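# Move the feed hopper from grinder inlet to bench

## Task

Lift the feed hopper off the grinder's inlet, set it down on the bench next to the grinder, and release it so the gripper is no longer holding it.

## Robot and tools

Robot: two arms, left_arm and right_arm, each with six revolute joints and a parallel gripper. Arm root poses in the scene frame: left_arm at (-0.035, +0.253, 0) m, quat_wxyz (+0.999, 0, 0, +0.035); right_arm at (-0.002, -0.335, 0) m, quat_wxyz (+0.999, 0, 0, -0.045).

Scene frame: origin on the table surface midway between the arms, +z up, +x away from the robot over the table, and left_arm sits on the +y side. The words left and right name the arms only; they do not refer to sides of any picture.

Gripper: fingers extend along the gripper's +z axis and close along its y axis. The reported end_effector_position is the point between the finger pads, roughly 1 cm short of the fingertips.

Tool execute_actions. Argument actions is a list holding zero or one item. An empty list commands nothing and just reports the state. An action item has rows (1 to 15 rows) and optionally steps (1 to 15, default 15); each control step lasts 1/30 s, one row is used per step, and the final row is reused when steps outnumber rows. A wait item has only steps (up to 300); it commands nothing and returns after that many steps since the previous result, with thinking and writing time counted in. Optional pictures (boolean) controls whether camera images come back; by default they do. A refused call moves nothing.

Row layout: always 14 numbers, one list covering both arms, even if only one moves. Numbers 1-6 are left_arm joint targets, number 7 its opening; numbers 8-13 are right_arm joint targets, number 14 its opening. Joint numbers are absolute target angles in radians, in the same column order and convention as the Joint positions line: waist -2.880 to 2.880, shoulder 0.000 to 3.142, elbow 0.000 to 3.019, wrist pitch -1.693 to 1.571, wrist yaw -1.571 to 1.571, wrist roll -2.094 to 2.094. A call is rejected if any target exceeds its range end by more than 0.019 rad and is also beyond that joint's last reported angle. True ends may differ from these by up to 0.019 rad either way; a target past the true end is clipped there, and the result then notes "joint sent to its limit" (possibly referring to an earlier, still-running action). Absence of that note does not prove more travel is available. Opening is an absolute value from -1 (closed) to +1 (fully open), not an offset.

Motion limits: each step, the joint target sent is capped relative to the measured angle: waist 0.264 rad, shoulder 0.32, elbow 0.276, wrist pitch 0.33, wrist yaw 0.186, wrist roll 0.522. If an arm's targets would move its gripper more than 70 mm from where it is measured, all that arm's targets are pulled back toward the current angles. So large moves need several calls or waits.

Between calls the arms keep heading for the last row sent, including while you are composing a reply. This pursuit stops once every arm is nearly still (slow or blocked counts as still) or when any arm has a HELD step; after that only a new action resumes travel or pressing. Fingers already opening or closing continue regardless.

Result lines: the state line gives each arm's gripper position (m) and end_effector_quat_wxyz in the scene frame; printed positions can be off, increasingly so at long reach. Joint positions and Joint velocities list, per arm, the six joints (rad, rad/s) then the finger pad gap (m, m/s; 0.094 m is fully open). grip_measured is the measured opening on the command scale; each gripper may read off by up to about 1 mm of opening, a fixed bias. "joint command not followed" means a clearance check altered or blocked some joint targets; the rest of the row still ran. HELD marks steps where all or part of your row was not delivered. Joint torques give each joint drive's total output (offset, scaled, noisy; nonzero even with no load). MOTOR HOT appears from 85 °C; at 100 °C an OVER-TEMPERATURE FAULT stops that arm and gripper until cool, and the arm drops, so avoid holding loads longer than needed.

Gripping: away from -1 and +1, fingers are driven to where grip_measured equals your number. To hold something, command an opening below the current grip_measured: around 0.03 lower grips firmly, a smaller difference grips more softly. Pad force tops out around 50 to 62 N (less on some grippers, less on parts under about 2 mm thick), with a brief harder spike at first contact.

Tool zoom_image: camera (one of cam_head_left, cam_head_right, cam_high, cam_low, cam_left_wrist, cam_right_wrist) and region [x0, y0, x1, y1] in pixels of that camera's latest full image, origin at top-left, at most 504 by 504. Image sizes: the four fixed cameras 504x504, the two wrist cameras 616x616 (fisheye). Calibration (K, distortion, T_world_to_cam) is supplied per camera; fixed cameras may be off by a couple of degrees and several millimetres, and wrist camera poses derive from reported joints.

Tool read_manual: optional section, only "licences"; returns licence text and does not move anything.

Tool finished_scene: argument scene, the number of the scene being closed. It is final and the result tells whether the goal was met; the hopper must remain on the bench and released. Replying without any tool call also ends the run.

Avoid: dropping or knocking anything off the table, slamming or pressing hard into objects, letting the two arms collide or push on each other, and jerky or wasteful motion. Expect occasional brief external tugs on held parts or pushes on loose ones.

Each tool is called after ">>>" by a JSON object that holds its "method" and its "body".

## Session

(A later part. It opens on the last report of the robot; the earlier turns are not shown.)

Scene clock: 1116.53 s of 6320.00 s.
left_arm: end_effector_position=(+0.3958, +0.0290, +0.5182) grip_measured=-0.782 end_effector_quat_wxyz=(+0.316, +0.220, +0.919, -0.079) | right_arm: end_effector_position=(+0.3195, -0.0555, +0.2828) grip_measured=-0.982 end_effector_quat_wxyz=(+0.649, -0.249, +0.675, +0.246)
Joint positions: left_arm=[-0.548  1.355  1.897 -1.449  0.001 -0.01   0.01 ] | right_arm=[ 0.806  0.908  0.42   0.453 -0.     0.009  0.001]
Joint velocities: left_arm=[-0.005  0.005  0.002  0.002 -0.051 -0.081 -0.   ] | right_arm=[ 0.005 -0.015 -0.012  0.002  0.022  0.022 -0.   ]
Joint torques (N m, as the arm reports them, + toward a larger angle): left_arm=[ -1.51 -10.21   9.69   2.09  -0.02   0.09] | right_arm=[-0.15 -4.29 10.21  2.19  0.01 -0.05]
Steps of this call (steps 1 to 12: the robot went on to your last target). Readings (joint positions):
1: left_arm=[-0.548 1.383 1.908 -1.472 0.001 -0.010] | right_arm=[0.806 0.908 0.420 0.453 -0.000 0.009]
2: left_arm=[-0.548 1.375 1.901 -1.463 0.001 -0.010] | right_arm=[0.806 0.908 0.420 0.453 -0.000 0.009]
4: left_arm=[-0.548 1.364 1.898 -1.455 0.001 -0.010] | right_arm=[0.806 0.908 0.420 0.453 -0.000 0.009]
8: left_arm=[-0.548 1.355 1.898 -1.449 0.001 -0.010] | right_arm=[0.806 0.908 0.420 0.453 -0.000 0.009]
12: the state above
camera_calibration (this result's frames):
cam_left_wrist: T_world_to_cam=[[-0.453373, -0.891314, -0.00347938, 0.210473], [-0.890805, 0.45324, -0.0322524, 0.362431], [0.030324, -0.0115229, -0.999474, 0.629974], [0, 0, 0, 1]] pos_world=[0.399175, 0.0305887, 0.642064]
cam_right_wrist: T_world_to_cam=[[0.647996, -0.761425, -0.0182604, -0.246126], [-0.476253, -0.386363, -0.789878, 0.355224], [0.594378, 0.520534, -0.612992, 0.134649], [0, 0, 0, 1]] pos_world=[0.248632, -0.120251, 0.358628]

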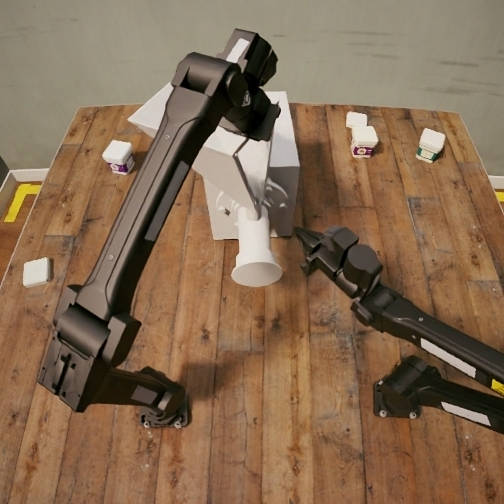

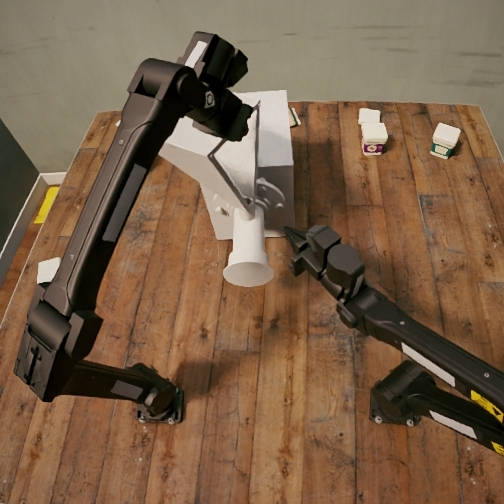

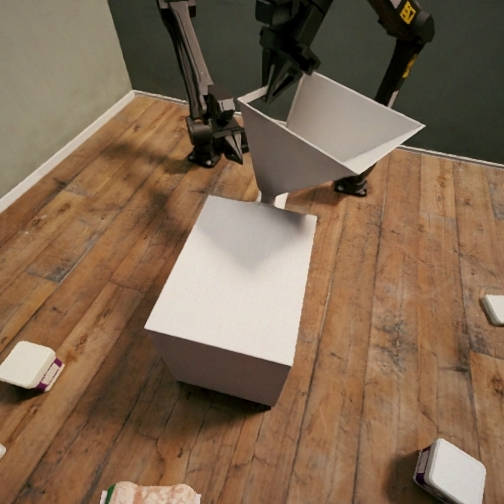

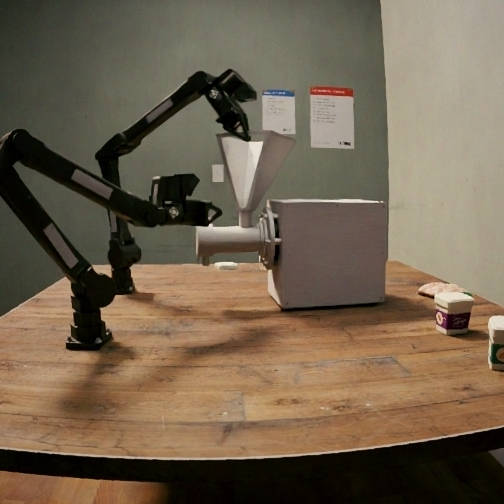

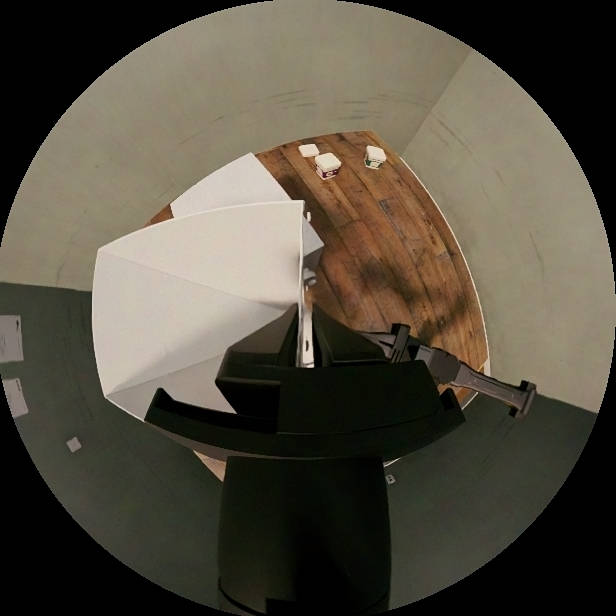

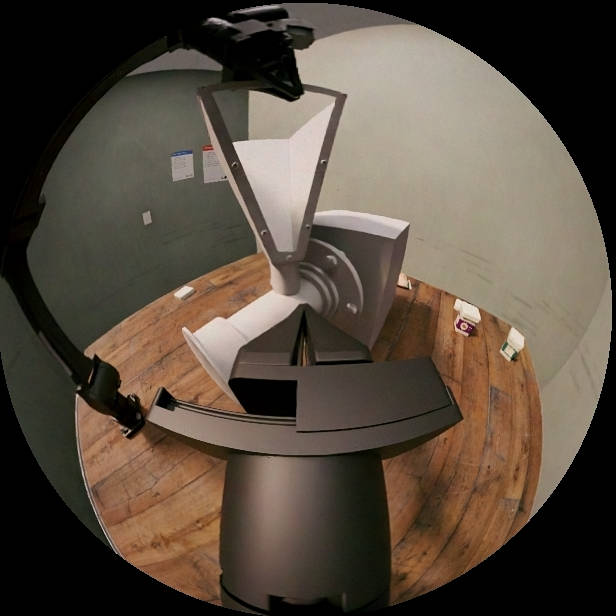

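>>> {"method": "execute_actions", "body": {"actions": [{"rows":[[-0.548,1.356,1.89,-1.435,0,0.0,-0.78,0.8,0.9,0.43,0.46,0,0,-1],[-0.548,1.356,1.885,-1.435,0,0.0,-0.78,0.8,0.9,0.43,0.46,0,0,-1],[-0.548,1.356,1.882,-1.435,0,0.0,-0.8,0.8,0.9,0.43,0.46,0,0,-1],[-0.548,1.356,1.882,-1.435,0,0.0,-0.83,0.8,0.9,0.43,0.46,0,0,-1],[-0.548,1.356,1.882,-1.435,0,0.0,-0.86,0.8,0.9,0.43,0.46,0,0,-1],[-0.548,1.356,1.882,-1.435,0,0.0,-0.89,0.8,0.9,0.43,0.46,0,0,-1],[-0.548,1.356,1.882,-1.435,0,0.0,-0.92,0.8,0.9,0.43,0.46,0,0,-1],[-0.548,1.356,1.882,-1.435,0,0.0,-0.95,0.8,0.9,0.43,0.46,0,0,-1],[-0.548,1.356,1.882,-1.435,0,0.0,-0.98,0.8,0.9,0.43,0.46,0,0,-1]],"steps":15}], "pictures": false}}

Scene clock: 1123.03 s of 6320.00 s.
left_arm: end_effector_position=(+0.3956, +0.0283, +0.5127) grip_measured=-0.932 end_effector_quat_wxyz=(+0.310, +0.218, +0.922, -0.082) | right_arm: end_effector_position=(+0.3195, -0.0555, +0.2828) grip_measured=-0.982 end_effector_quat_wxyz=(+0.649, -0.249, +0.675, +0.246)
Joint positions: left_arm=[-0.548  1.355  1.885 -1.447  0.007 -0.015  0.003] | right_arm=[ 0.806  0.908  0.42   0.453 -0.     0.009  0.001]
Joint velocities: left_arm=[ 0.015 -0.024 -0.002  0.002 -0.037 -0.007 -0.001] | right_arm=[-0.015 -0.005  0.007 -0.007 -0.081  0.081 -0.001]
Joint torques (N m, as the arm reports them, + toward a larger angle): left_arm=[ -1.86 -10.15   9.75   1.95  -0.27   0.14] | right_arm=[ 0.19 -3.68  9.82  2.11 -0.04 -0.15]
Steps of this call (steps 1 to 30: the robot went on to your last target; steps 31 to 90: nothing new was sent; then 3.00 s passed at rest; steps 91 to 105: all 15 steps of this action). Readings (joint positions):
91: left_arm=[-0.548 1.355 1.897 -1.449 0.001 -0.010] | right_arm=[0.806 0.908 0.420 0.453 -0.000 0.009]
92: left_arm=[-0.548 1.355 1.895 -1.449 0.001 -0.010] | right_arm=[0.806 0.908 0.420 0.453 -0.000 0.009]
94: left_arm=[-0.548 1.355 1.891 -1.449 0.001 -0.010] | right_arm=[0.806 0.908 0.420 0.453 -0.000 0.009]
98: left_arm=[-0.548 1.355 1.886 -1.449 0.002 -0.010] | right_arm=[0.806 0.908 0.420 0.453 -0.000 0.009]
105: the state above

>>> {"method": "execute_actions", "body": {"actions": [{"rows":[[-0.548,1.352,1.9,-1.432,0,0.0,-0.98,0.8,0.9,0.43,0.46,0,0,-1],[-0.548,1.349,1.915,-1.429,0,0.0,-0.98,0.8,0.9,0.43,0.46,0,0,-1],[-0.548,1.346,1.925,-1.426,0,0.0,-0.98,0.8,0.9,0.43,0.46,0,0,-1],[-0.548,1.343,1.935,-1.423,0,0.0,-0.98,0.8,0.9,0.43,0.46,0,0,-1],[-0.548,1.34,1.945,-1.42,0,0.0,-0.98,0.8,0.9,0.43,0.46,0,0,-1],[-0.548,1.337,1.953,-1.417,0,0.0,-0.98,0.8,0.9,0.43,0.46,0,0,-1],[-0.548,1.334,1.961,-1.414,0,0.0,-0.98,0.8,0.9,0.43,0.46,0,0,-1],[-0.548,1.331,1.969,-1.411,0,0.0,-0.98,0.8,0.9,0.43,0.46,0,0,-1],[-0.548,1.328,1.977,-1.408,0,0.0,-0.98,0.8,0.9,0.43,0.46,0,0,-1],[-0.548,1.325,1.985,-1.405,0,0.0,-0.98,0.8,0.9,0.43,0.46,0,0,-1],[-0.548,1.322,1.993,-1.402,0,0.0,-0.98,0.8,0.9,0.43,0.46,0,0,-1],[-0.548,1.32,2.0,-1.4,0,0.0,-0.98,0.8,0.9,0.43,0.46,0,0,-1],[-0.548,1.318,2.008,-1.4,0,0.0,-0.98,0.8,0.9,0.43,0.46,0,0,-1]],"steps":15}], "pictures": false}}

>>> {"method": "execute_actions", "body": {"actions": [{"steps":8}]}}

>>> {"method": "zoom_image", "body": {"camera": "cam_right_wrist", "region": [230, 200, 370, 330]}}

Scene clock: 1145.03 s of 6320.00 s.
left_arm: end_effector_position=(+0.3960, +0.0282, +0.5150) grip_measured=-0.932 end_effector_quat_wxyz=(+0.313, +0.216, +0.921, -0.083) | right_arm: end_effector_position=(+0.3195, -0.0555, +0.2828) grip_measured=-0.982 end_effector_quat_wxyz=(+0.649, -0.249, +0.675, +0.246)
Joint positions: left_arm=[-0.548  1.355  1.889 -1.445  0.007 -0.018  0.003] | right_arm=[ 0.806  0.908  0.42   0.453 -0.     0.009  0.001]
Joint velocities: left_arm=[ 0.005 -0.005 -0.002 -0.012 -0.081 -0.051  0.   ] | right_arm=[-0.015 -0.015 -0.007  0.002 -0.051 -0.037 -0.001]
Joint torques (N m, as the arm reports them, + toward a larger angle): left_arm=[ -1.62 -13.03  20.62   3.21  -0.24   0.15] | right_arm=[ 0.26 -3.29  9.84  1.94 -0.02 -0.17]
Steps of this call (steps 1 to 15: the robot went on to your last target; steps 16 to 90: nothing new was sent; then 18.50 s passed at rest; steps 91 to 105: all 15 steps of this action). Readings (joint positions):
91: left_arm=[-0.548 1.355 1.885 -1.447 0.007 -0.015] | right_arm=[0.806 0.908 0.420 0.453 -0.000 0.009]
92: left_arm=[-0.548 1.355 1.885 -1.447 0.007 -0.015] | right_arm=[0.806 0.908 0.420 0.453 -0.000 0.009]
94: left_arm=[-0.548 1.355 1.885 -1.447 0.007 -0.016] | right_arm=[0.806 0.908 0.420 0.453 -0.000 0.009]
98: left_arm=[-0.548 1.355 1.886 -1.445 0.007 -0.017] | right_arm=[0.806 0.908 0.420 0.453 -0.000 0.009]
105: the state above

Scene clock: 1145.30 s of 6320.00 s.
left_arm: end_effector_position=(+0.3960, +0.0282, +0.5150) grip_measured=-0.932 end_effector_quat_wxyz=(+0.313, +0.216, +0.921, -0.083) | right_arm: end_effector_position=(+0.3195, -0.0555, +0.2828) grip_measured=-0.982 end_effector_quat_wxyz=(+0.649, -0.249, +0.675, +0.246)
Joint positions: left_arm=[-0.548  1.355  1.889 -1.445  0.007 -0.018  0.003] | right_arm=[ 0.806  0.908  0.42   0.453 -0.     0.009  0.001]
Joint velocities: left_arm=[-0.005 -0.005  0.007 -0.017 -0.051 -0.051 -0.   ] | right_arm=[-0.005 -0.005 -0.012  0.007 -0.051  0.007 -0.001]
Joint torques (N m, as the arm reports them, + toward a larger angle): left_arm=[ -1.56 -12.62  20.65   3.29  -0.23   0.16] | right_arm=[ 0.09 -3.93  9.96  2.08 -0.03 -0.07]
Steps of this call (steps 1 to 8: the robot went on to your last target). Readings (joint positions):
1: left_arm=[-0.548 1.355 1.889 -1.445 0.007 -0.018] | right_arm=[0.806 0.908 0.420 0.453 -0.000 0.009]
2: left_arm=[-0.548 1.355 1.889 -1.445 0.007 -0.018] | right_arm=[0.806 0.908 0.420 0.453 -0.000 0.009]
4: left_arm=[-0.548 1.355 1.889 -1.445 0.007 -0.018] | right_arm=[0.806 0.908 0.420 0.453 -0.000 0.009]
8: the state above
camera_calibration (this result's frames):
cam_left_wrist: T_world_to_cam=[[-0.449641, -0.893187, 0.00638107, 0.203341], [-0.892945, 0.449323, -0.0275465, 0.361461], [0.021737, -0.018084, -0.9996, 0.630418], [0, 0, 0, 1]] pos_world=[0.400491, 0.0306098, 0.638826]
cam_right_wrist: T_world_to_cam=[[0.647996, -0.761425, -0.0182604, -0.246126], [-0.476253, -0.386363, -0.789878, 0.355224], [0.594378, 0.520534, -0.612992, 0.134649], [0, 0, 0, 1]] pos_world=[0.248632, -0.120251, 0.358628]

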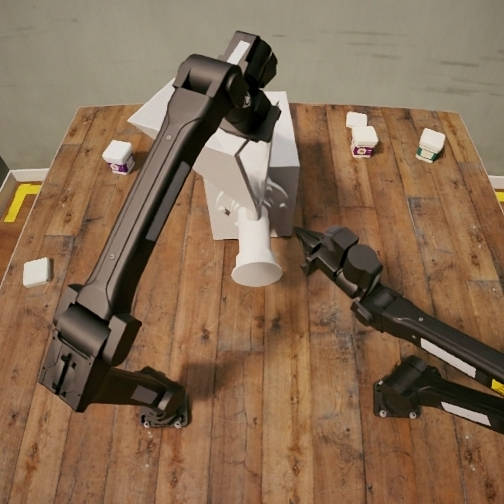

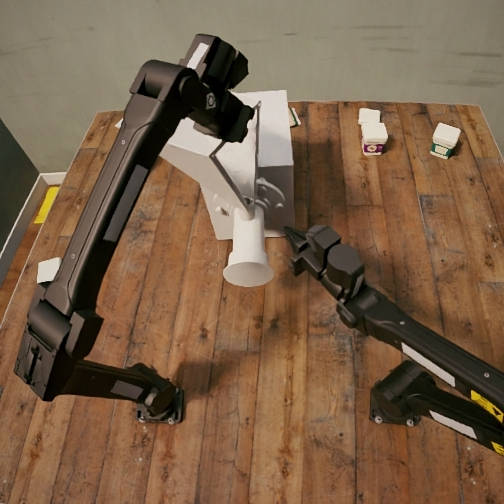

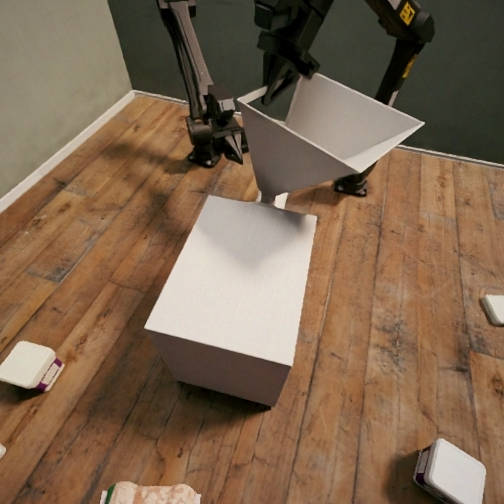

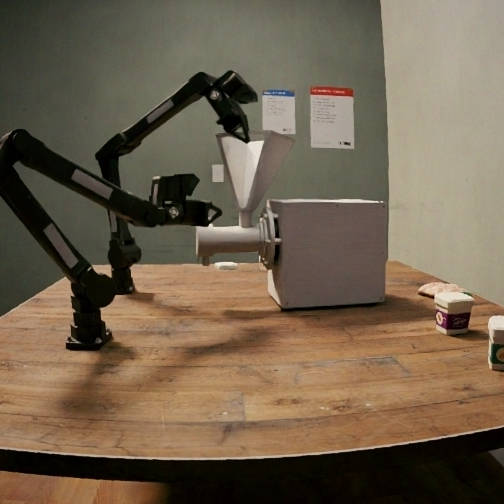

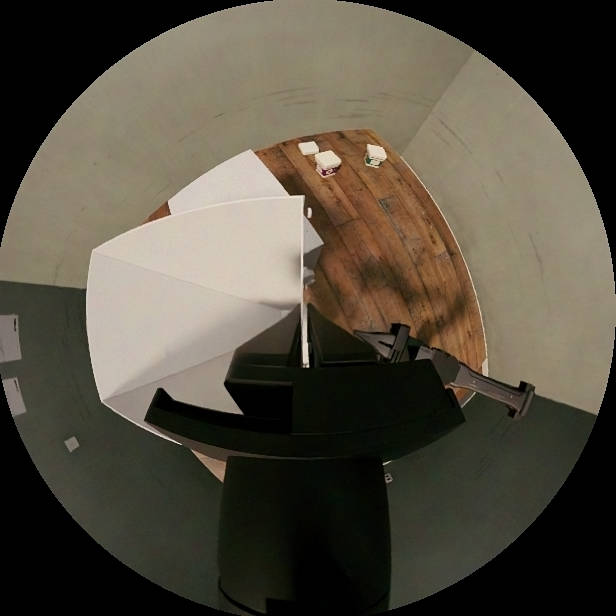

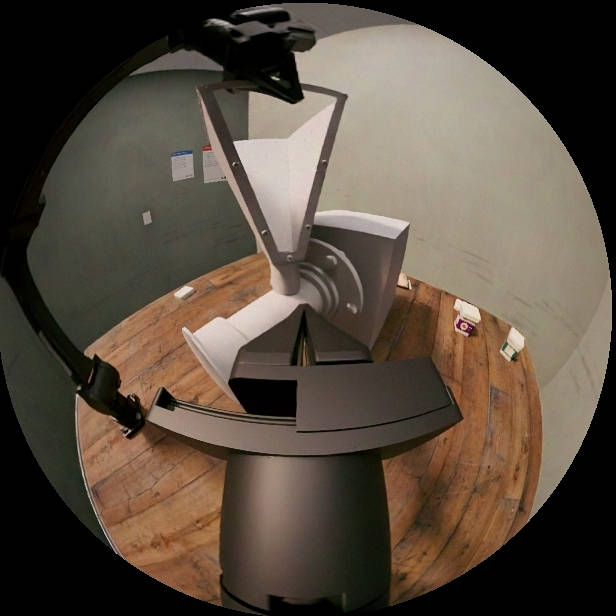

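Region (230, 200, 370, 330) of cam_right_wrist's 616x616 image, scaled by 3.600, with more detail than that image has; it fills the top 468 rows of this view, and the rest is white.

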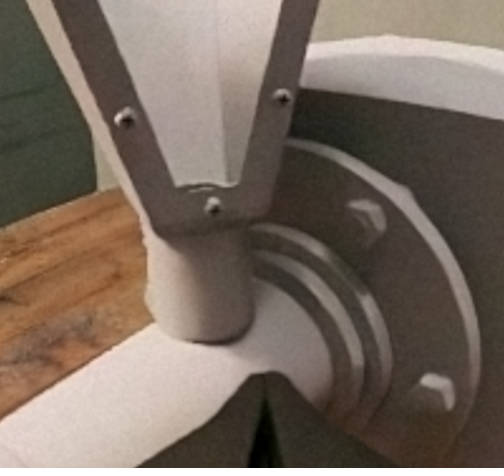

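>>> {"method": "execute_actions", "body": {"actions": [{"rows":[[-0.558,1.319,2.001,-1.4,-0.015,-0.04,-0.98,0.8,0.9,0.43,0.46,0,0,-1],[-0.566,1.32,2.002,-1.401,-0.03,-0.07,-0.98,0.8,0.9,0.43,0.46,0,0,-1],[-0.574,1.322,2.004,-1.402,-0.045,-0.1,-0.98,0.8,0.9,0.43,0.46,0,0,-1],[-0.579,1.323,2.005,-1.403,-0.061,-0.122,-0.98,0.8,0.9,0.43,0.46,0,0,-1],[-0.584,1.325,2.007,-1.404,-0.076,-0.142,-0.98,0.8,0.9,0.43,0.46,0,0,-1],[-0.589,1.327,2.009,-1.406,-0.091,-0.162,-0.98,0.8,0.9,0.43,0.46,0,0,-1],[-0.594,1.329,2.011,-1.408,-0.106,-0.183,-0.98,0.8,0.9,0.43,0.46,0,0,-1],[-0.6,1.332,2.014,-1.411,-0.121,-0.203,-0.98,0.8,0.9,0.43,0.46,0,0,-1],[-0.605,1.334,2.017,-1.414,-0.136,-0.224,-0.98,0.8,0.9,0.43,0.46,0,0,-1],[-0.61,1.337,2.02,-1.417,-0.152,-0.244,-0.98,0.8,0.9,0.43,0.46,0,0,-1],[-0.615,1.34,2.023,-1.421,-0.167,-0.264,-0.98,0.8,0.9,0.43,0.46,0,0,-1],[-0.62,1.343,2.026,-1.425,-0.182,-0.285,-0.98,0.8,0.9,0.43,0.46,0,0,-1],[-0.624,1.347,2.03,-1.429,-0.197,-0.305,-0.98,0.8,0.9,0.43,0.46,0,0,-1],[-0.629,1.35,2.034,-1.434,-0.212,-0.326,-0.98,0.8,0.9,0.43,0.46,0,0,-1],[-0.634,1.354,2.038,-1.439,-0.227,-0.346,-0.98,0.8,0.9,0.43,0.46,0,0,-1]],"steps":15}], "pictures": false}}

>>> {"method": "execute_actions", "body": {"actions": [{"steps":10}]}}

>>> {"method": "zoom_image", "body": {"camera": "cam_right_wrist", "region": [230, 200, 370, 330]}}

Scene clock: 1153.10 s of 6320.00 s.
left_arm: end_effector_position=(+0.4039, +0.0293, +0.5154) grip_measured=-0.932 end_effector_quat_wxyz=(+0.326, +0.089, +0.940, -0.042) | right_arm: end_effector_position=(+0.3195, -0.0555, +0.2828) grip_measured=-0.982 end_effector_quat_wxyz=(+0.649, -0.249, +0.675, +0.246)
Joint positions: left_arm=[-0.608  1.381  1.914 -1.459 -0.194 -0.283  0.003] | right_arm=[ 0.806  0.908  0.42   0.453 -0.     0.009  0.001]
Joint velocities: left_arm=[-0.142  0.103  0.115 -0.134 -0.374 -0.623 -0.001] | right_arm=[-0.005 -0.005 -0.002 -0.012  0.007  0.022  0.   ]
Joint torques (N m, as the arm reports them, + toward a larger angle): left_arm=[ -3.27 -13.31  21.22   2.83  -0.91   0.25] | right_arm=[ 0.5  -3.66  9.73  2.1  -0.05 -0.07]
Steps of this call (steps 1 to 15: the robot went on to your last target; steps 16 to 90: nothing new was sent; then 4.30 s passed at rest; steps 91 to 105: all 15 steps of this action). Readings (joint positions):
91: left_arm=[-0.548 1.355 1.889 -1.445 0.003 -0.024] | right_arm=[0.806 0.908 0.420 0.453 -0.000 0.009]
92: left_arm=[-0.548 1.355 1.889 -1.445 -0.004 -0.034] | right_arm=[0.806 0.908 0.420 0.453 -0.000 0.009]
94: left_arm=[-0.553 1.356 1.890 -1.445 -0.025 -0.067] | right_arm=[0.806 0.908 0.420 0.453 -0.000 0.009]
98: left_arm=[-0.576 1.361 1.894 -1.445 -0.089 -0.144] | right_arm=[0.806 0.908 0.420 0.453 -0.000 0.009]
105: the state above

Scene clock: 1153.43 s of 6320.00 s.
left_arm: end_effector_position=(+0.4047, +0.0299, +0.5155) grip_measured=-0.932 end_effector_quat_wxyz=(+0.326, +0.064, +0.942, -0.038) | right_arm: end_effector_position=(+0.3195, -0.0555, +0.2828) grip_measured=-0.982 end_effector_quat_wxyz=(+0.649, -0.249, +0.675, +0.246)
Joint positions: left_arm=[-0.616  1.387  1.922 -1.468 -0.222 -0.337  0.003] | right_arm=[ 0.806  0.908  0.42   0.453 -0.     0.009  0.001]
Joint velocities: left_arm=[-0.005 -0.005  0.012  0.002 -0.022 -0.081 -0.001] | right_arm=[-0.005 -0.005  0.002  0.002 -0.007 -0.051  0.001]
Joint torques (N m, as the arm reports them, + toward a larger angle): left_arm=[ -3.06 -12.94  20.98   2.64  -0.37  -0.09] | right_arm=[ 0.39 -3.65 10.08  2.13 -0.03 -0.12]
Steps of this call (steps 1 to 10: the robot went on to your last target). Readings (joint positions):
1: left_arm=[-0.612 1.384 1.918 -1.463 -0.204 -0.301] | right_arm=[0.806 0.908 0.420 0.453 -0.000 0.009]
2: left_arm=[-0.614 1.386 1.920 -1.465 -0.211 -0.312] | right_arm=[0.806 0.908 0.420 0.453 -0.000 0.009]
4: left_arm=[-0.616 1.387 1.922 -1.467 -0.217 -0.325] | right_arm=[0.806 0.908 0.420 0.453 -0.000 0.009]
8: left_arm=[-0.616 1.387 1.922 -1.468 -0.221 -0.335] | right_arm=[0.806 0.908 0.420 0.453 -0.000 0.009]
10: the state above
camera_calibration (this result's frames):
cam_left_wrist: T_world_to_cam=[[-0.144083, -0.989373, 0.0195321, 0.0812053], [-0.988988, 0.143296, -0.0370056, 0.421314], [0.0338135, -0.0246489, -0.999124, 0.625769], [0, 0, 0, 1]] pos_world=[0.407215, 0.0353943, 0.639226]
cam_right_wrist: T_world_to_cam=[[0.647996, -0.761425, -0.0182604, -0.246126], [-0.476253, -0.386363, -0.789878, 0.355224], [0.594378, 0.520534, -0.612992, 0.134649], [0, 0, 0, 1]] pos_world=[0.248632, -0.120251, 0.358628]

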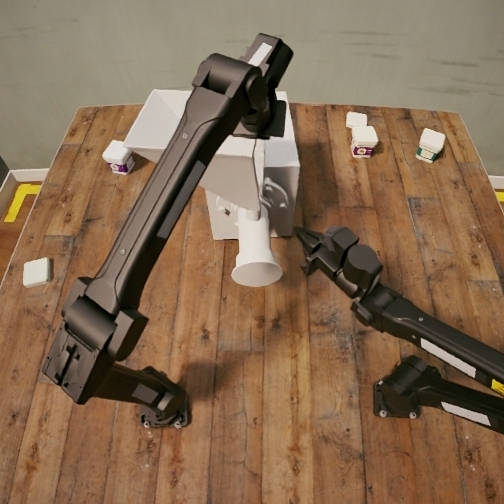

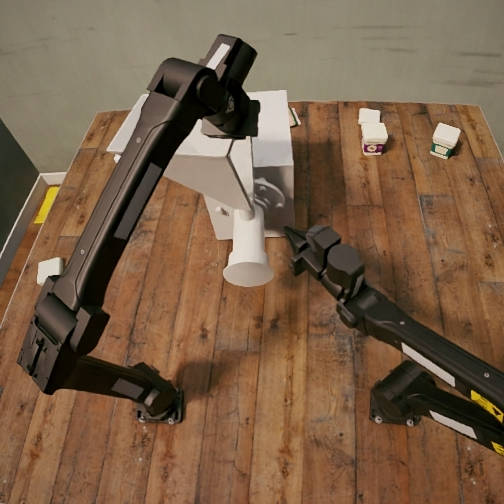

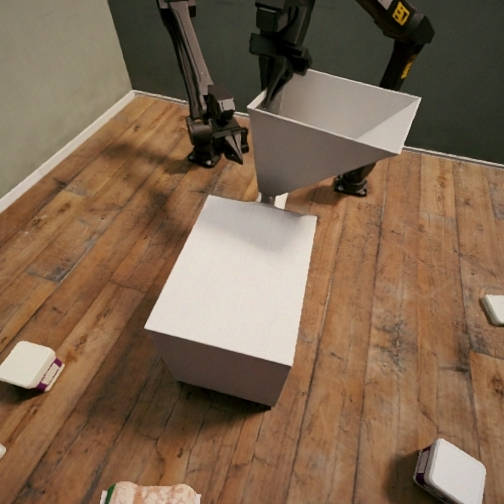

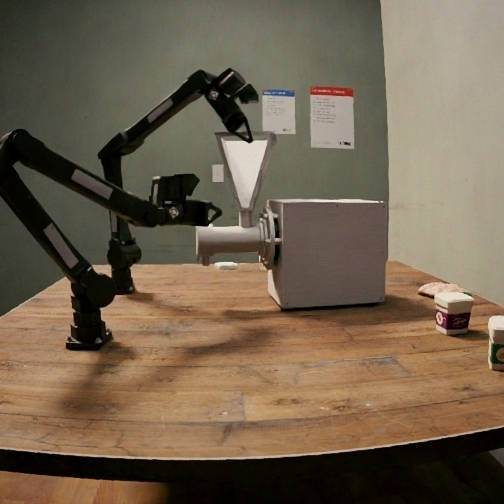

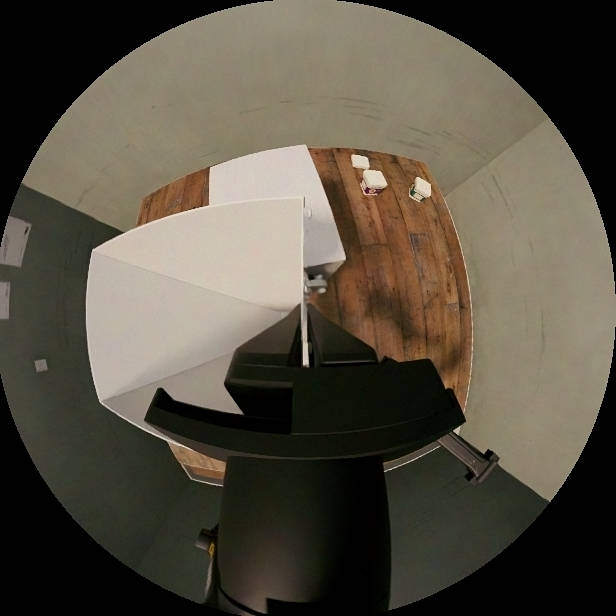

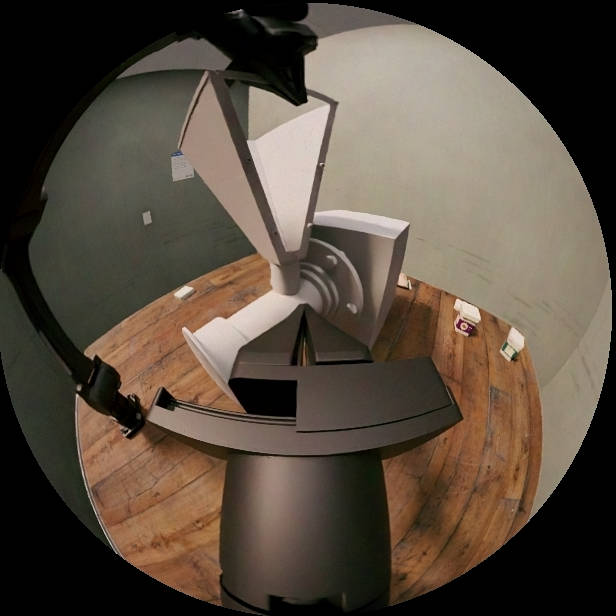

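Region (230, 200, 370, 330) of cam_right_wrist's 616x616 image, scaled by 3.600, with more detail than that image has; it fills the top 468 rows of this view, and the rest is white.

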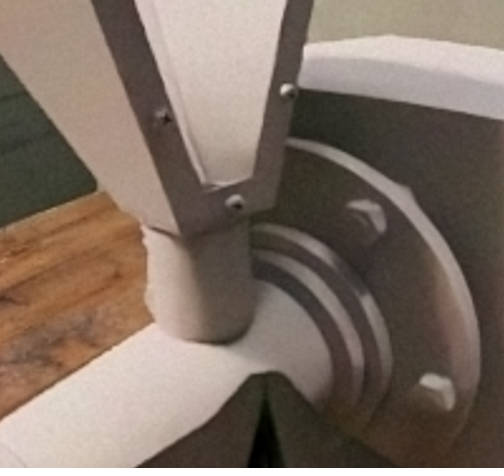

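>>> {"method": "execute_actions", "body": {"actions": [{"rows":[[-0.62,1.36,2.01,-1.45,-0.222,-0.337,-0.98,0.8,0.9,0.43,0.46,0,0,-1],[-0.618,1.37,1.98,-1.455,-0.222,-0.337,-0.98,0.8,0.9,0.43,0.46,0,0,-1],[-0.616,1.38,1.95,-1.46,-0.222,-0.337,-0.98,0.8,0.9,0.43,0.46,0,0,-1],[-0.616,1.387,1.922,-1.465,-0.222,-0.337,-0.98,0.8,0.9,0.43,0.46,0,0,-1]],"steps":8}], "pictures": false}}

Scene clock: 1157.53 s of 6320.00 s.
left_arm: end_effector_position=(+0.4047, +0.0300, +0.5133) grip_measured=-0.932 end_effector_quat_wxyz=(+0.323, +0.064, +0.943, -0.036) | right_arm: end_effector_position=(+0.3195, -0.0555, +0.2828) grip_measured=-0.982 end_effector_quat_wxyz=(+0.649, -0.249, +0.675, +0.246)
Joint positions: left_arm=[-0.616  1.389  1.92  -1.472 -0.222 -0.338  0.003] | right_arm=[ 0.806  0.908  0.42   0.453 -0.     0.009  0.001]
Joint velocities: left_arm=[ 0.005  0.015  0.007  0.012  0.007 -0.022 -0.   ] | right_arm=[-0.015 -0.005 -0.002  0.007  0.007 -0.066  0.001]
Joint torques (N m, as the arm reports them, + toward a larger angle): left_arm=[ -2.13 -10.85  10.19   1.69  -0.16   0.04] | right_arm=[-0.32 -3.07  9.87  2.04 -0.02 -0.03]
Steps of this call (steps 1 to 30: the robot went on to your last target; steps 31 to 90: nothing new was sent; then 0.83 s passed at rest; steps 91 to 98: all 8 steps of this action). Readings (joint positions):
91: left_arm=[-0.616 1.388 1.922 -1.469 -0.222 -0.338] | right_arm=[0.806 0.908 0.420 0.453 -0.000 0.009]
92: left_arm=[-0.616 1.388 1.922 -1.471 -0.222 -0.338] | right_arm=[0.806 0.908 0.420 0.453 -0.000 0.009]
94: left_arm=[-0.616 1.389 1.920 -1.472 -0.222 -0.338] | right_arm=[0.806 0.908 0.420 0.453 -0.000 0.009]
98: the state above

>>> {"method": "execute_actions", "body": {"actions": [{"rows":[[-0.616,1.389,1.93,-1.472,-0.222,-0.338,-0.85,0.8,0.9,0.43,0.46,0,0,-1],[-0.614,1.389,1.945,-1.475,-0.222,-0.338,-0.65,0.8,0.9,0.43,0.46,0,0,-1],[-0.61,1.392,1.955,-1.48,-0.222,-0.338,-0.45,0.8,0.9,0.43,0.46,0,0,-1],[-0.604,1.401,1.97,-1.497,-0.205,-0.341,-0.4,0.8,0.9,0.43,0.46,0,0,-1],[-0.599,1.41,1.985,-1.514,-0.187,-0.344,-0.4,0.8,0.9,0.43,0.46,0,0,-1],[-0.593,1.42,2.0,-1.531,-0.168,-0.347,-0.4,0.8,0.9,0.43,0.46,0,0,-1],[-0.588,1.43,2.015,-1.549,-0.15,-0.35,-0.4,0.8,0.9,0.43,0.46,0,0,-1],[-0.582,1.44,2.03,-1.566,-0.131,-0.353,-0.4,0.8,0.9,0.43,0.46,0,0,-1],[-0.577,1.45,2.045,-1.584,-0.112,-0.356,-0.4,0.8,0.9,0.43,0.46,0,0,-1],[-0.571,1.46,2.06,-1.601,-0.094,-0.359,-0.4,0.8,0.9,0.43,0.46,0,0,-1],[-0.566,1.47,2.075,-1.619,-0.075,-0.362,-0.4,0.8,0.9,0.43,0.46,0,0,-1],[-0.56,1.48,2.09,-1.636,-0.056,-0.365,-0.4,0.8,0.9,0.43,0.46,0,0,-1],[-0.555,1.49,2.105,-1.654,-0.037,-0.368,-0.4,0.8,0.9,0.43,0.46,0,0,-1],[-0.549,1.5,2.12,-1.672,-0.018,-0.37,-0.4,0.8,0.9,0.43,0.46,0,0,-1],[-0.543,1.508,2.135,-1.69,0,-0.37,-0.4,0.8,0.9,0.43,0.46,0,0,-1]],"steps":15}], "pictures": false}}

>>> {"method": "execute_actions", "body": {"actions": [{"steps":12}]}}

Scene clock: 1205.57 s of 6320.00 s.
left_arm: end_effector_position=(+0.4000, +0.0219, +0.5096) grip_measured=-0.402 end_effector_quat_wxyz=(+0.233, +0.066, +0.966, -0.095) | right_arm: end_effector_position=(+0.3195, -0.0555, +0.2828) grip_measured=-0.982 end_effector_quat_wxyz=(+0.649, -0.249, +0.675, +0.246)
Joint positions: left_arm=[-0.564  1.478  2.062 -1.646 -0.02  -0.352  0.028] | right_arm=[ 0.806  0.908  0.42   0.453 -0.     0.009  0.001]
Joint velocities: left_arm=[ 0.19   0.317  0.413 -0.53   0.374 -0.037  0.   ] | right_arm=[-0.015  0.005  0.002 -0.007 -0.022 -0.037 -0.   ]
Joint torques (N m, as the arm reports them, + toward a larger angle): left_arm=[ -0.97 -10.75  14.1    0.82   0.15  -0.08] | right_arm=[-0.17 -2.33  9.99  2.12  0.01 -0.15]
Steps of this call (steps 1 to 15: the robot went on to your last target; steps 16 to 90: nothing new was sent; then 44.53 s passed at rest; steps 91 to 105: all 15 steps of this action). Readings (joint positions):
91: left_arm=[-0.616 1.389 1.920 -1.472 -0.223 -0.338] | right_arm=[0.806 0.908 0.420 0.453 -0.000 0.009]
92: left_arm=[-0.616 1.389 1.920 -1.472 -0.223 -0.338] | right_arm=[0.806 0.908 0.420 0.453 -0.000 0.009]
94: left_arm=[-0.616 1.389 1.920 -1.475 -0.216 -0.338] | right_arm=[0.806 0.908 0.420 0.453 -0.000 0.009]
98: left_arm=[-0.608 1.408 1.953 -1.527 -0.149 -0.339] | right_arm=[0.806 0.908 0.420 0.453 -0.000 0.009]
105: the state above

Scene clock: 1205.97 s of 6320.00 s.
left_arm: end_effector_position=(+0.4051, +0.0245, +0.5017) grip_measured=-0.402 end_effector_quat_wxyz=(+0.212, +0.058, +0.971, -0.093) | right_arm: end_effector_position=(+0.3195, -0.0555, +0.2828) grip_measured=-0.982 end_effector_quat_wxyz=(+0.649, -0.249, +0.675, +0.246)
Joint positions: left_arm=[-0.549  1.507  2.085 -1.681 -0.003 -0.359  0.028] | right_arm=[ 0.806  0.908  0.42   0.453 -0.     0.009  0.001]
Joint velocities: left_arm=[ 0.005 -0.024  0.007  0.002 -0.037 -0.066  0.001] | right_arm=[-0.024 -0.005  0.017 -0.007 -0.066 -0.022  0.   ]
Joint torques (N m, as the arm reports them, + toward a larger angle): left_arm=[ -0.79 -11.24  14.36   0.65   0.12  -0.1 ] | right_arm=[-1.14 -2.82  9.86  2.37 -0.02 -0.08]
Steps of this call (steps 1 to 12: the robot went on to your last target). Readings (joint positions):
1: left_arm=[-0.559 1.488 2.074 -1.660 -0.010 -0.354] | right_arm=[0.806 0.908 0.420 0.453 -0.000 0.009]
2: left_arm=[-0.554 1.495 2.081 -1.668 -0.006 -0.355] | right_arm=[0.806 0.908 0.420 0.453 -0.000 0.009]
4: left_arm=[-0.550 1.503 2.083 -1.675 -0.005 -0.357] | right_arm=[0.806 0.908 0.420 0.453 -0.000 0.009]
8: left_arm=[-0.549 1.507 2.083 -1.680 -0.004 -0.359] | right_arm=[0.806 0.908 0.420 0.453 -0.000 0.009]
12: the state above
camera_calibration (this result's frames):
cam_left_wrist: T_world_to_cam=[[-0.15329, -0.977383, 0.145684, 0.0163669], [-0.965991, 0.179278, 0.186334, 0.299781], [-0.208237, -0.112166, -0.971625, 0.698326], [0, 0, 0, 1]] pos_world=[0.437513, 0.0405813, 0.620267]
cam_right_wrist: T_world_to_cam=[[0.647996, -0.761425, -0.0182604, -0.246126], [-0.476253, -0.386363, -0.789878, 0.355224], [0.594378, 0.520534, -0.612992, 0.134649], [0, 0, 0, 1]] pos_world=[0.248632, -0.120251, 0.358628]

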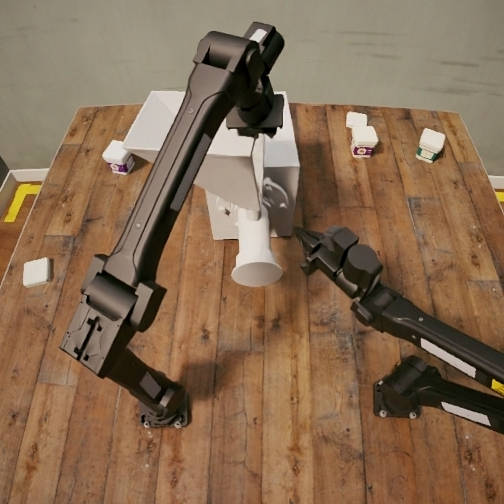

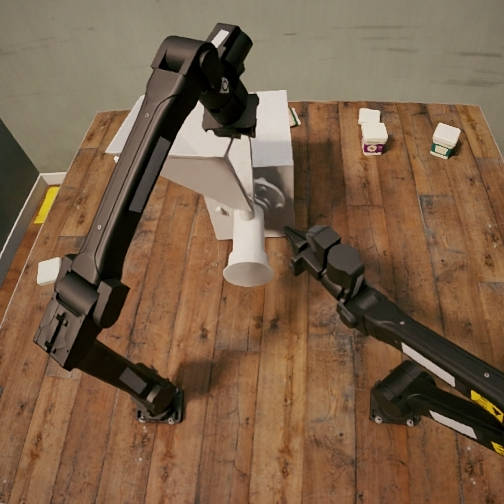

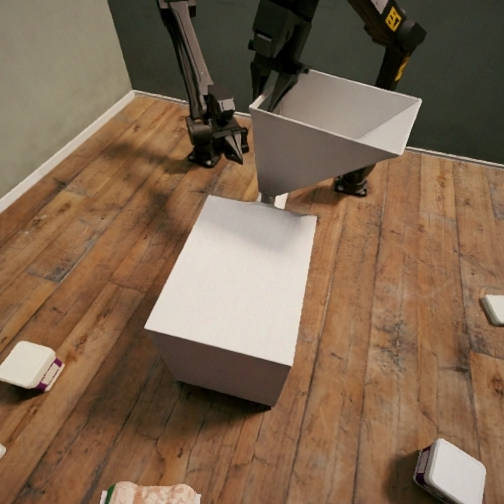

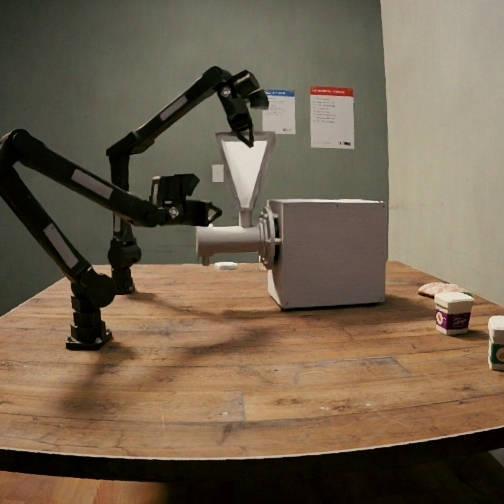

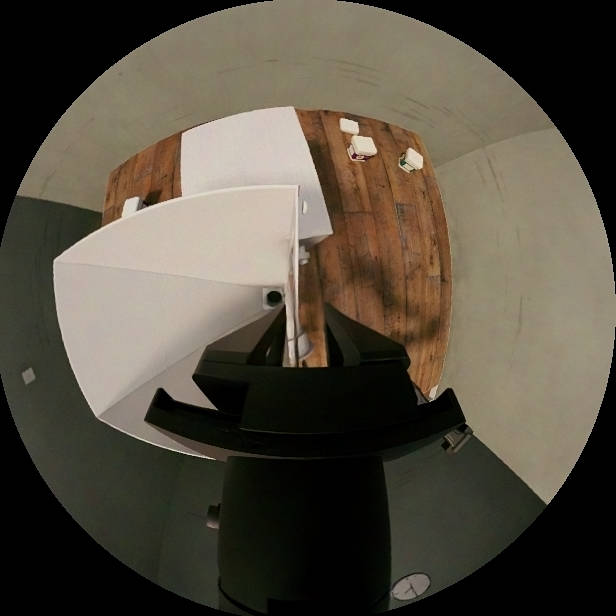

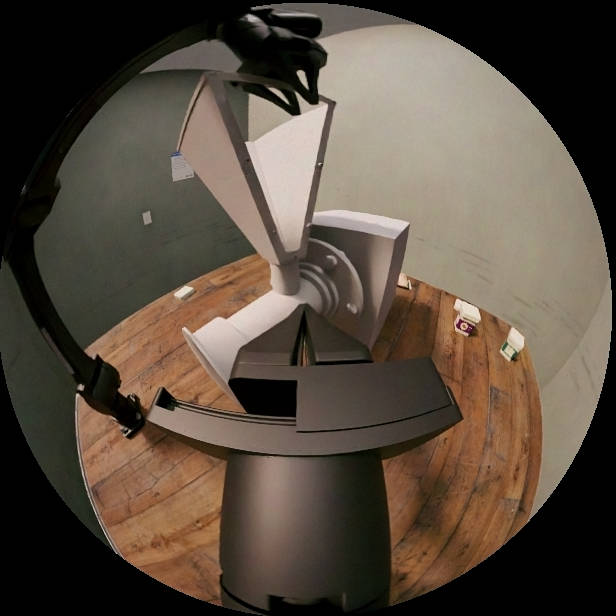

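>>> {"method": "execute_actions", "body": {"actions": [{"rows":[[-0.535,1.505,2.14,-1.69,0,-0.4,-0.42,0.8,0.9,0.43,0.46,0,0,-1],[-0.53,1.503,2.145,-1.69,0,-0.44,-0.44,0.8,0.9,0.43,0.46,0,0,-1],[-0.528,1.501,2.15,-1.69,0,-0.48,-0.46,0.8,0.9,0.43,0.46,0,0,-1],[-0.528,1.5,2.15,-1.69,0,-0.525,-0.48,0.8,0.9,0.43,0.46,0,0,-1],[-0.528,1.5,2.15,-1.69,0,-0.57,-0.5,0.8,0.9,0.43,0.46,0,0,-1],[-0.528,1.5,2.15,-1.69,0,-0.615,-0.5,0.8,0.9,0.43,0.46,0,0,-1],[-0.528,1.5,2.15,-1.69,0,-0.66,-0.5,0.8,0.9,0.43,0.46,0,0,-1],[-0.528,1.5,2.15,-1.69,0,-0.705,-0.5,0.8,0.9,0.43,0.46,0,0,-1],[-0.528,1.5,2.15,-1.69,0,-0.75,-0.5,0.8,0.9,0.43,0.46,0,0,-1],[-0.528,1.5,2.15,-1.69,0,-0.795,-0.5,0.8,0.9,0.43,0.46,0,0,-1],[-0.528,1.5,2.15,-1.69,0,-0.84,-0.5,0.8,0.9,0.43,0.46,0,0,-1],[-0.528,1.5,2.15,-1.69,0,-0.885,-0.5,0.8,0.9,0.43,0.46,0,0,-1],[-0.528,1.5,2.15,-1.69,0,-0.93,-0.5,0.8,0.9,0.43,0.46,0,0,-1],[-0.527,1.5,2.15,-1.69,0,-0.975,-0.5,0.8,0.9,0.43,0.46,0,0,-1],[-0.526,1.5,2.15,-1.69,0,-1.02,-0.5,0.8,0.9,0.43,0.46,0,0,-1]],"steps":15}], "pictures": false}}

>>> {"method": "execute_actions", "body": {"actions": [{"rows":[[-0.525,1.5,2.15,-1.69,0,-1.065,-0.5,0.8,0.9,0.43,0.46,0,0,-1],[-0.524,1.5,2.15,-1.69,0,-1.11,-0.5,0.8,0.9,0.43,0.46,0,0,-1],[-0.523,1.5,2.15,-1.69,0,-1.155,-0.5,0.8,0.9,0.43,0.46,0,0,-1],[-0.522,1.5,2.15,-1.69,0,-1.2,-0.5,0.8,0.9,0.43,0.46,0,0,-1],[-0.521,1.5,2.15,-1.69,0,-1.245,-0.5,0.8,0.9,0.43,0.46,0,0,-1],[-0.52,1.5,2.15,-1.69,0,-1.29,-0.5,0.8,0.9,0.43,0.46,0,0,-1],[-0.519,1.5,2.15,-1.69,0,-1.335,-0.49,0.8,0.9,0.43,0.46,0,0,-1],[-0.518,1.5,2.15,-1.69,0,-1.38,-0.49,0.8,0.9,0.43,0.46,0,0,-1],[-0.517,1.5,2.15,-1.69,0,-1.425,-0.49,0.8,0.9,0.43,0.46,0,0,-1],[-0.516,1.5,2.15,-1.69,0,-1.47,-0.48,0.8,0.9,0.43,0.46,0,0,-1],[-0.515,1.5,2.15,-1.69,0,-1.515,-0.48,0.8,0.9,0.43,0.46,0,0,-1],[-0.514,1.5,2.15,-1.69,0,-1.56,-0.48,0.8,0.9,0.43,0.46,0,0,-1],[-0.513,1.5,2.15,-1.69,0,-1.605,-0.48,0.8,0.9,0.43,0.46,0,0,-1],[-0.512,1.5,2.15,-1.69,0,-1.65,-0.48,0.8,0.9,0.43,0.46,0,0,-1],[-0.511,1.5,2.15,-1.69,0,-1.695,-0.48,0.8,0.9,0.43,0.46,0,0,-1]],"steps":15}], "pictures": false}}

>>> {"method": "execute_actions", "body": {"actions": [{"rows":[[-0.51,1.5,2.15,-1.69,0,-1.74,-0.48,0.8,0.9,0.43,0.46,0,0,-1],[-0.509,1.5,2.15,-1.69,0,-1.785,-0.48,0.8,0.9,0.43,0.46,0,0,-1],[-0.508,1.5,2.15,-1.69,0,-1.83,-0.48,0.8,0.9,0.43,0.46,0,0,-1],[-0.507,1.5,2.15,-1.69,0,-1.875,-0.48,0.8,0.9,0.43,0.46,0,0,-1],[-0.506,1.5,2.15,-1.69,0,-1.92,-0.48,0.8,0.9,0.43,0.46,0,0,-1],[-0.505,1.5,2.15,-1.69,0,-1.965,-0.48,0.8,0.9,0.43,0.46,0,0,-1],[-0.505,1.5,2.15,-1.69,0,-2.01,-0.48,0.8,0.9,0.43,0.46,0,0,-1],[-0.505,1.5,2.15,-1.69,0,-2.05,-0.48,0.8,0.9,0.43,0.46,0,0,-1],[-0.505,1.5,2.15,-1.69,0,-2.07,-0.48,0.8,0.9,0.43,0.46,0,0,-1]],"steps":15}]}}

Scene clock: 1221.50 s of 6320.00 s.
left_arm: end_effector_position=(+0.4076, +0.0290, +0.5095) grip_measured=-0.498 end_effector_quat_wxyz=(+0.193, -0.170, +0.956, -0.143) | right_arm: end_effector_position=(+0.3195, -0.0555, +0.2828) grip_measured=-0.982 end_effector_quat_wxyz=(+0.649, -0.249, +0.675, +0.246)
Joint positions: left_arm=[-0.539  1.507  2.103 -1.681 -0.003 -0.819  0.024] | right_arm=[ 0.806  0.908  0.42   0.453 -0.     0.009  0.001]
Joint velocities: left_arm=[ 0.005  0.005  0.017 -0.022 -0.022 -0.696  0.001] | right_arm=[ 0.005 -0.005  0.002  0.022  0.007  0.007 -0.001]
Joint torques (N m, as the arm reports them, + toward a larger angle): left_arm=[ -0.41 -12.19  13.93   0.67   0.09  -0.74] | right_arm=[ 0.53 -3.61  9.88  2.42 -0.09 -0.13]
Steps of this call (steps 1 to 30: the robot went on to your last target; steps 31 to 90: nothing new was sent; then 12.03 s passed at rest; steps 91 to 105: all 15 steps of this action). Readings (joint positions):
91: left_arm=[-0.549 1.507 2.085 -1.681 -0.003 -0.364] | right_arm=[0.806 0.908 0.420 0.453 -0.000 0.009]
92: left_arm=[-0.549 1.507 2.086 -1.681 -0.003 -0.376] | right_arm=[0.806 0.908 0.420 0.453 -0.000 0.009]
94: left_arm=[-0.547 1.507 2.091 -1.681 -0.003 -0.415] | right_arm=[0.806 0.908 0.420 0.453 -0.000 0.009]
98: left_arm=[-0.540 1.507 2.102 -1.681 -0.003 -0.542] | right_arm=[0.806 0.908 0.420 0.453 -0.000 0.009]
105: the state above

Scene clock: 1222.00 s of 6320.00 s.
left_arm: end_effector_position=(+0.4117, +0.0354, +0.5112) grip_measured=-0.462 end_effector_quat_wxyz=(+0.173, -0.376, +0.894, -0.171) | right_arm: end_effector_position=(+0.3195, -0.0555, +0.2828) grip_measured=-0.982 end_effector_quat_wxyz=(+0.649, -0.249, +0.675, +0.246)
Joint positions: left_arm=[-0.537  1.509  2.108 -1.68  -0.041 -1.253  0.025] | right_arm=[ 0.806  0.908  0.42   0.453 -0.     0.009  0.001]
Joint velocities: left_arm=[ 0.005 -0.015 -0.017 -0.027 -0.198 -0.989  0.   ] | right_arm=[-0.015 -0.005 -0.012  0.002 -0.007 -0.037 -0.001]
Joint torques (N m, as the arm reports them, + toward a larger angle): left_arm=[  0.87 -12.65  13.32   0.54   1.83  -2.68] | right_arm=[-0.51 -3.6   9.92  2.17  0.02 -0.07]
Steps of this call (steps 1 to 15: all 15 steps of this action). Readings (joint positions):
1: left_arm=[-0.538 1.507 2.103 -1.681 -0.003 -0.851] | right_arm=[0.806 0.908 0.420 0.453 -0.000 0.009]
2: left_arm=[-0.537 1.507 2.103 -1.681 -0.000 -0.892] | right_arm=[0.806 0.908 0.420 0.453 -0.000 0.009]
4: left_arm=[-0.536 1.507 2.104 -1.681 -0.005 -0.971] | right_arm=[0.806 0.908 0.420 0.453 -0.000 0.009]
8: left_arm=[-0.535 1.507 2.105 -1.681 -0.017 -1.096] | right_arm=[0.806 0.908 0.420 0.453 -0.000 0.009]
15: the state above

Scene clock: 1222.50 s of 6320.00 s.
left_arm: end_effector_position=(+0.4114, +0.0450, +0.5196) grip_measured=-0.476 end_effector_quat_wxyz=(+0.097, -0.661, +0.708, -0.231) | right_arm: end_effector_position=(+0.3195, -0.0555, +0.2828) grip_measured=-0.982 end_effector_quat_wxyz=(+0.649, -0.249, +0.675, +0.246)
Joint positions: left_arm=[-0.508  1.5    2.119 -1.685 -0.007 -1.938  0.025] | right_arm=[ 0.806  0.908  0.42   0.453 -0.     0.009  0.001]
Joint velocities: left_arm=[ 0.005 -0.015  0.007 -0.002 -0.022 -0.447  0.001] | right_arm=[ 0.005  0.005 -0.017 -0.027  0.007  0.022 -0.   ]
Joint torques (N m, as the arm reports them, + toward a larger angle): left_arm=[ -1.8  -11.04  12.18   0.83   0.23  -0.55] | right_arm=[ 0.51 -3.19 10.04  2.13 -0.06 -0.12]
Steps of this call (steps 1 to 15: all 15 steps of this action). Readings (joint positions):
1: left_arm=[-0.537 1.509 2.108 -1.681 -0.048 -1.293] | right_arm=[0.806 0.908 0.420 0.453 -0.000 0.009]
2: left_arm=[-0.535 1.509 2.109 -1.682 -0.045 -1.337] | right_arm=[0.806 0.908 0.420 0.453 -0.000 0.009]
4: left_arm=[-0.533 1.509 2.111 -1.683 -0.050 -1.419] | right_arm=[0.806 0.908 0.420 0.453 -0.000 0.009]
8: left_arm=[-0.519 1.507 2.115 -1.690 -0.036 -1.644] | right_arm=[0.806 0.908 0.420 0.453 -0.000 0.009]
15: the state above
camera_calibration (this result's frames):
cam_left_wrist: T_world_to_cam=[[0.893873, -0.027924, 0.44745, -0.595595], [-0.347623, -0.673427, 0.652422, -0.159362], [0.283107, -0.738726, -0.611665, 0.358247], [0, 0, 0, 1]] pos_world=[0.375566, 0.140696, 0.589598]
cam_right_wrist: T_world_to_cam=[[0.647996, -0.761425, -0.0182604, -0.246126], [-0.476253, -0.386363, -0.789878, 0.355224], [0.594378, 0.520534, -0.612992, 0.134649], [0, 0, 0, 1]] pos_world=[0.248632, -0.120251, 0.358628]

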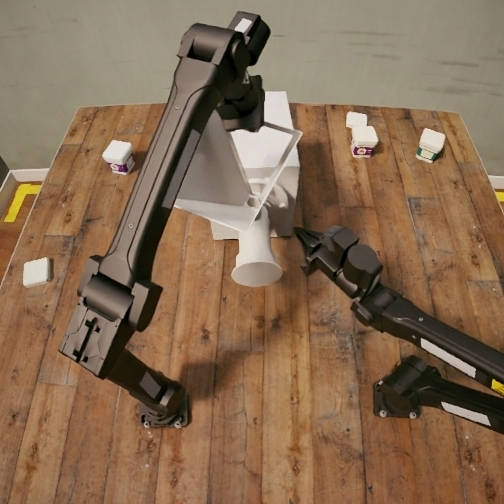

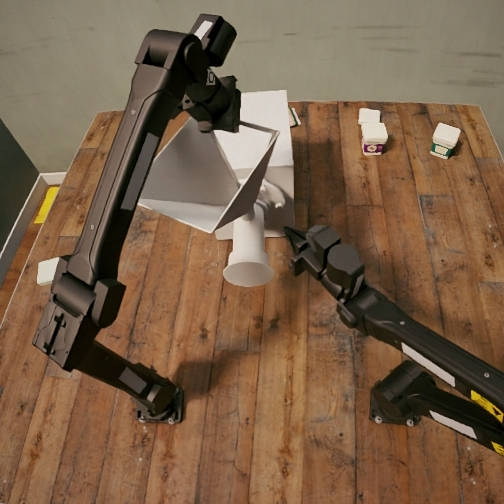

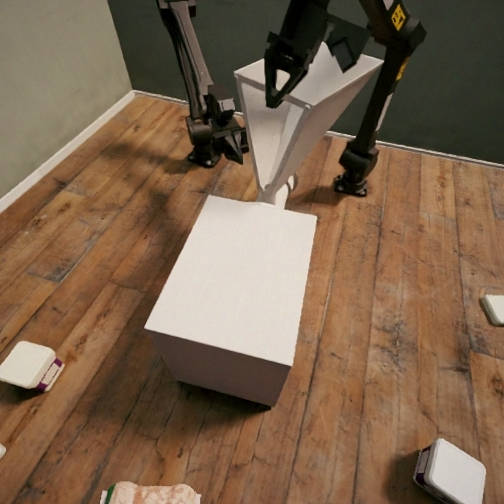

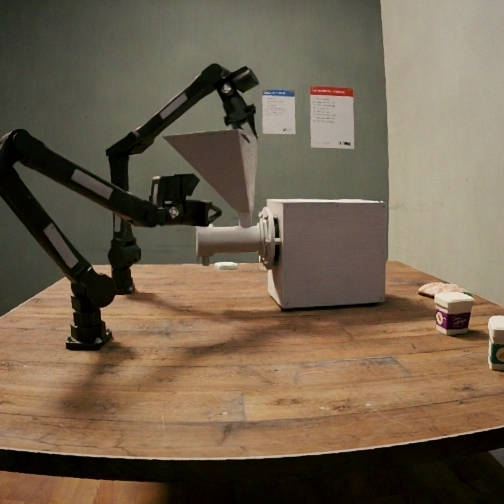

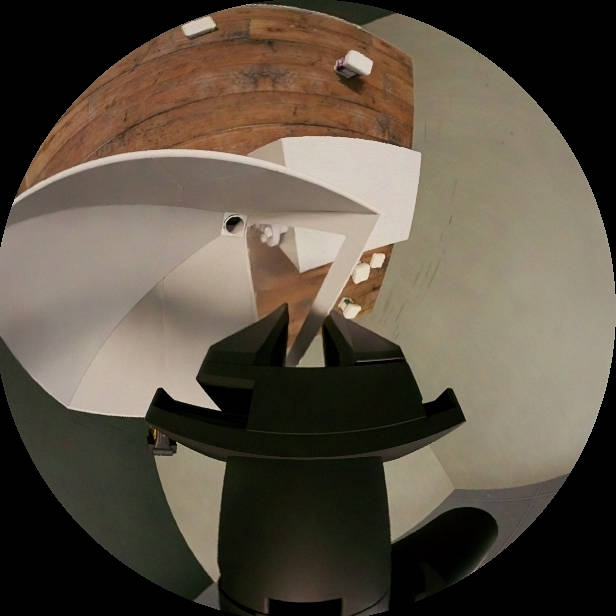

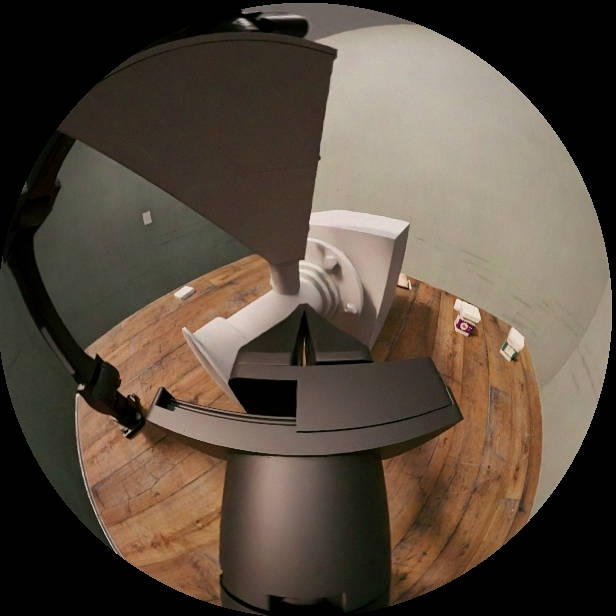

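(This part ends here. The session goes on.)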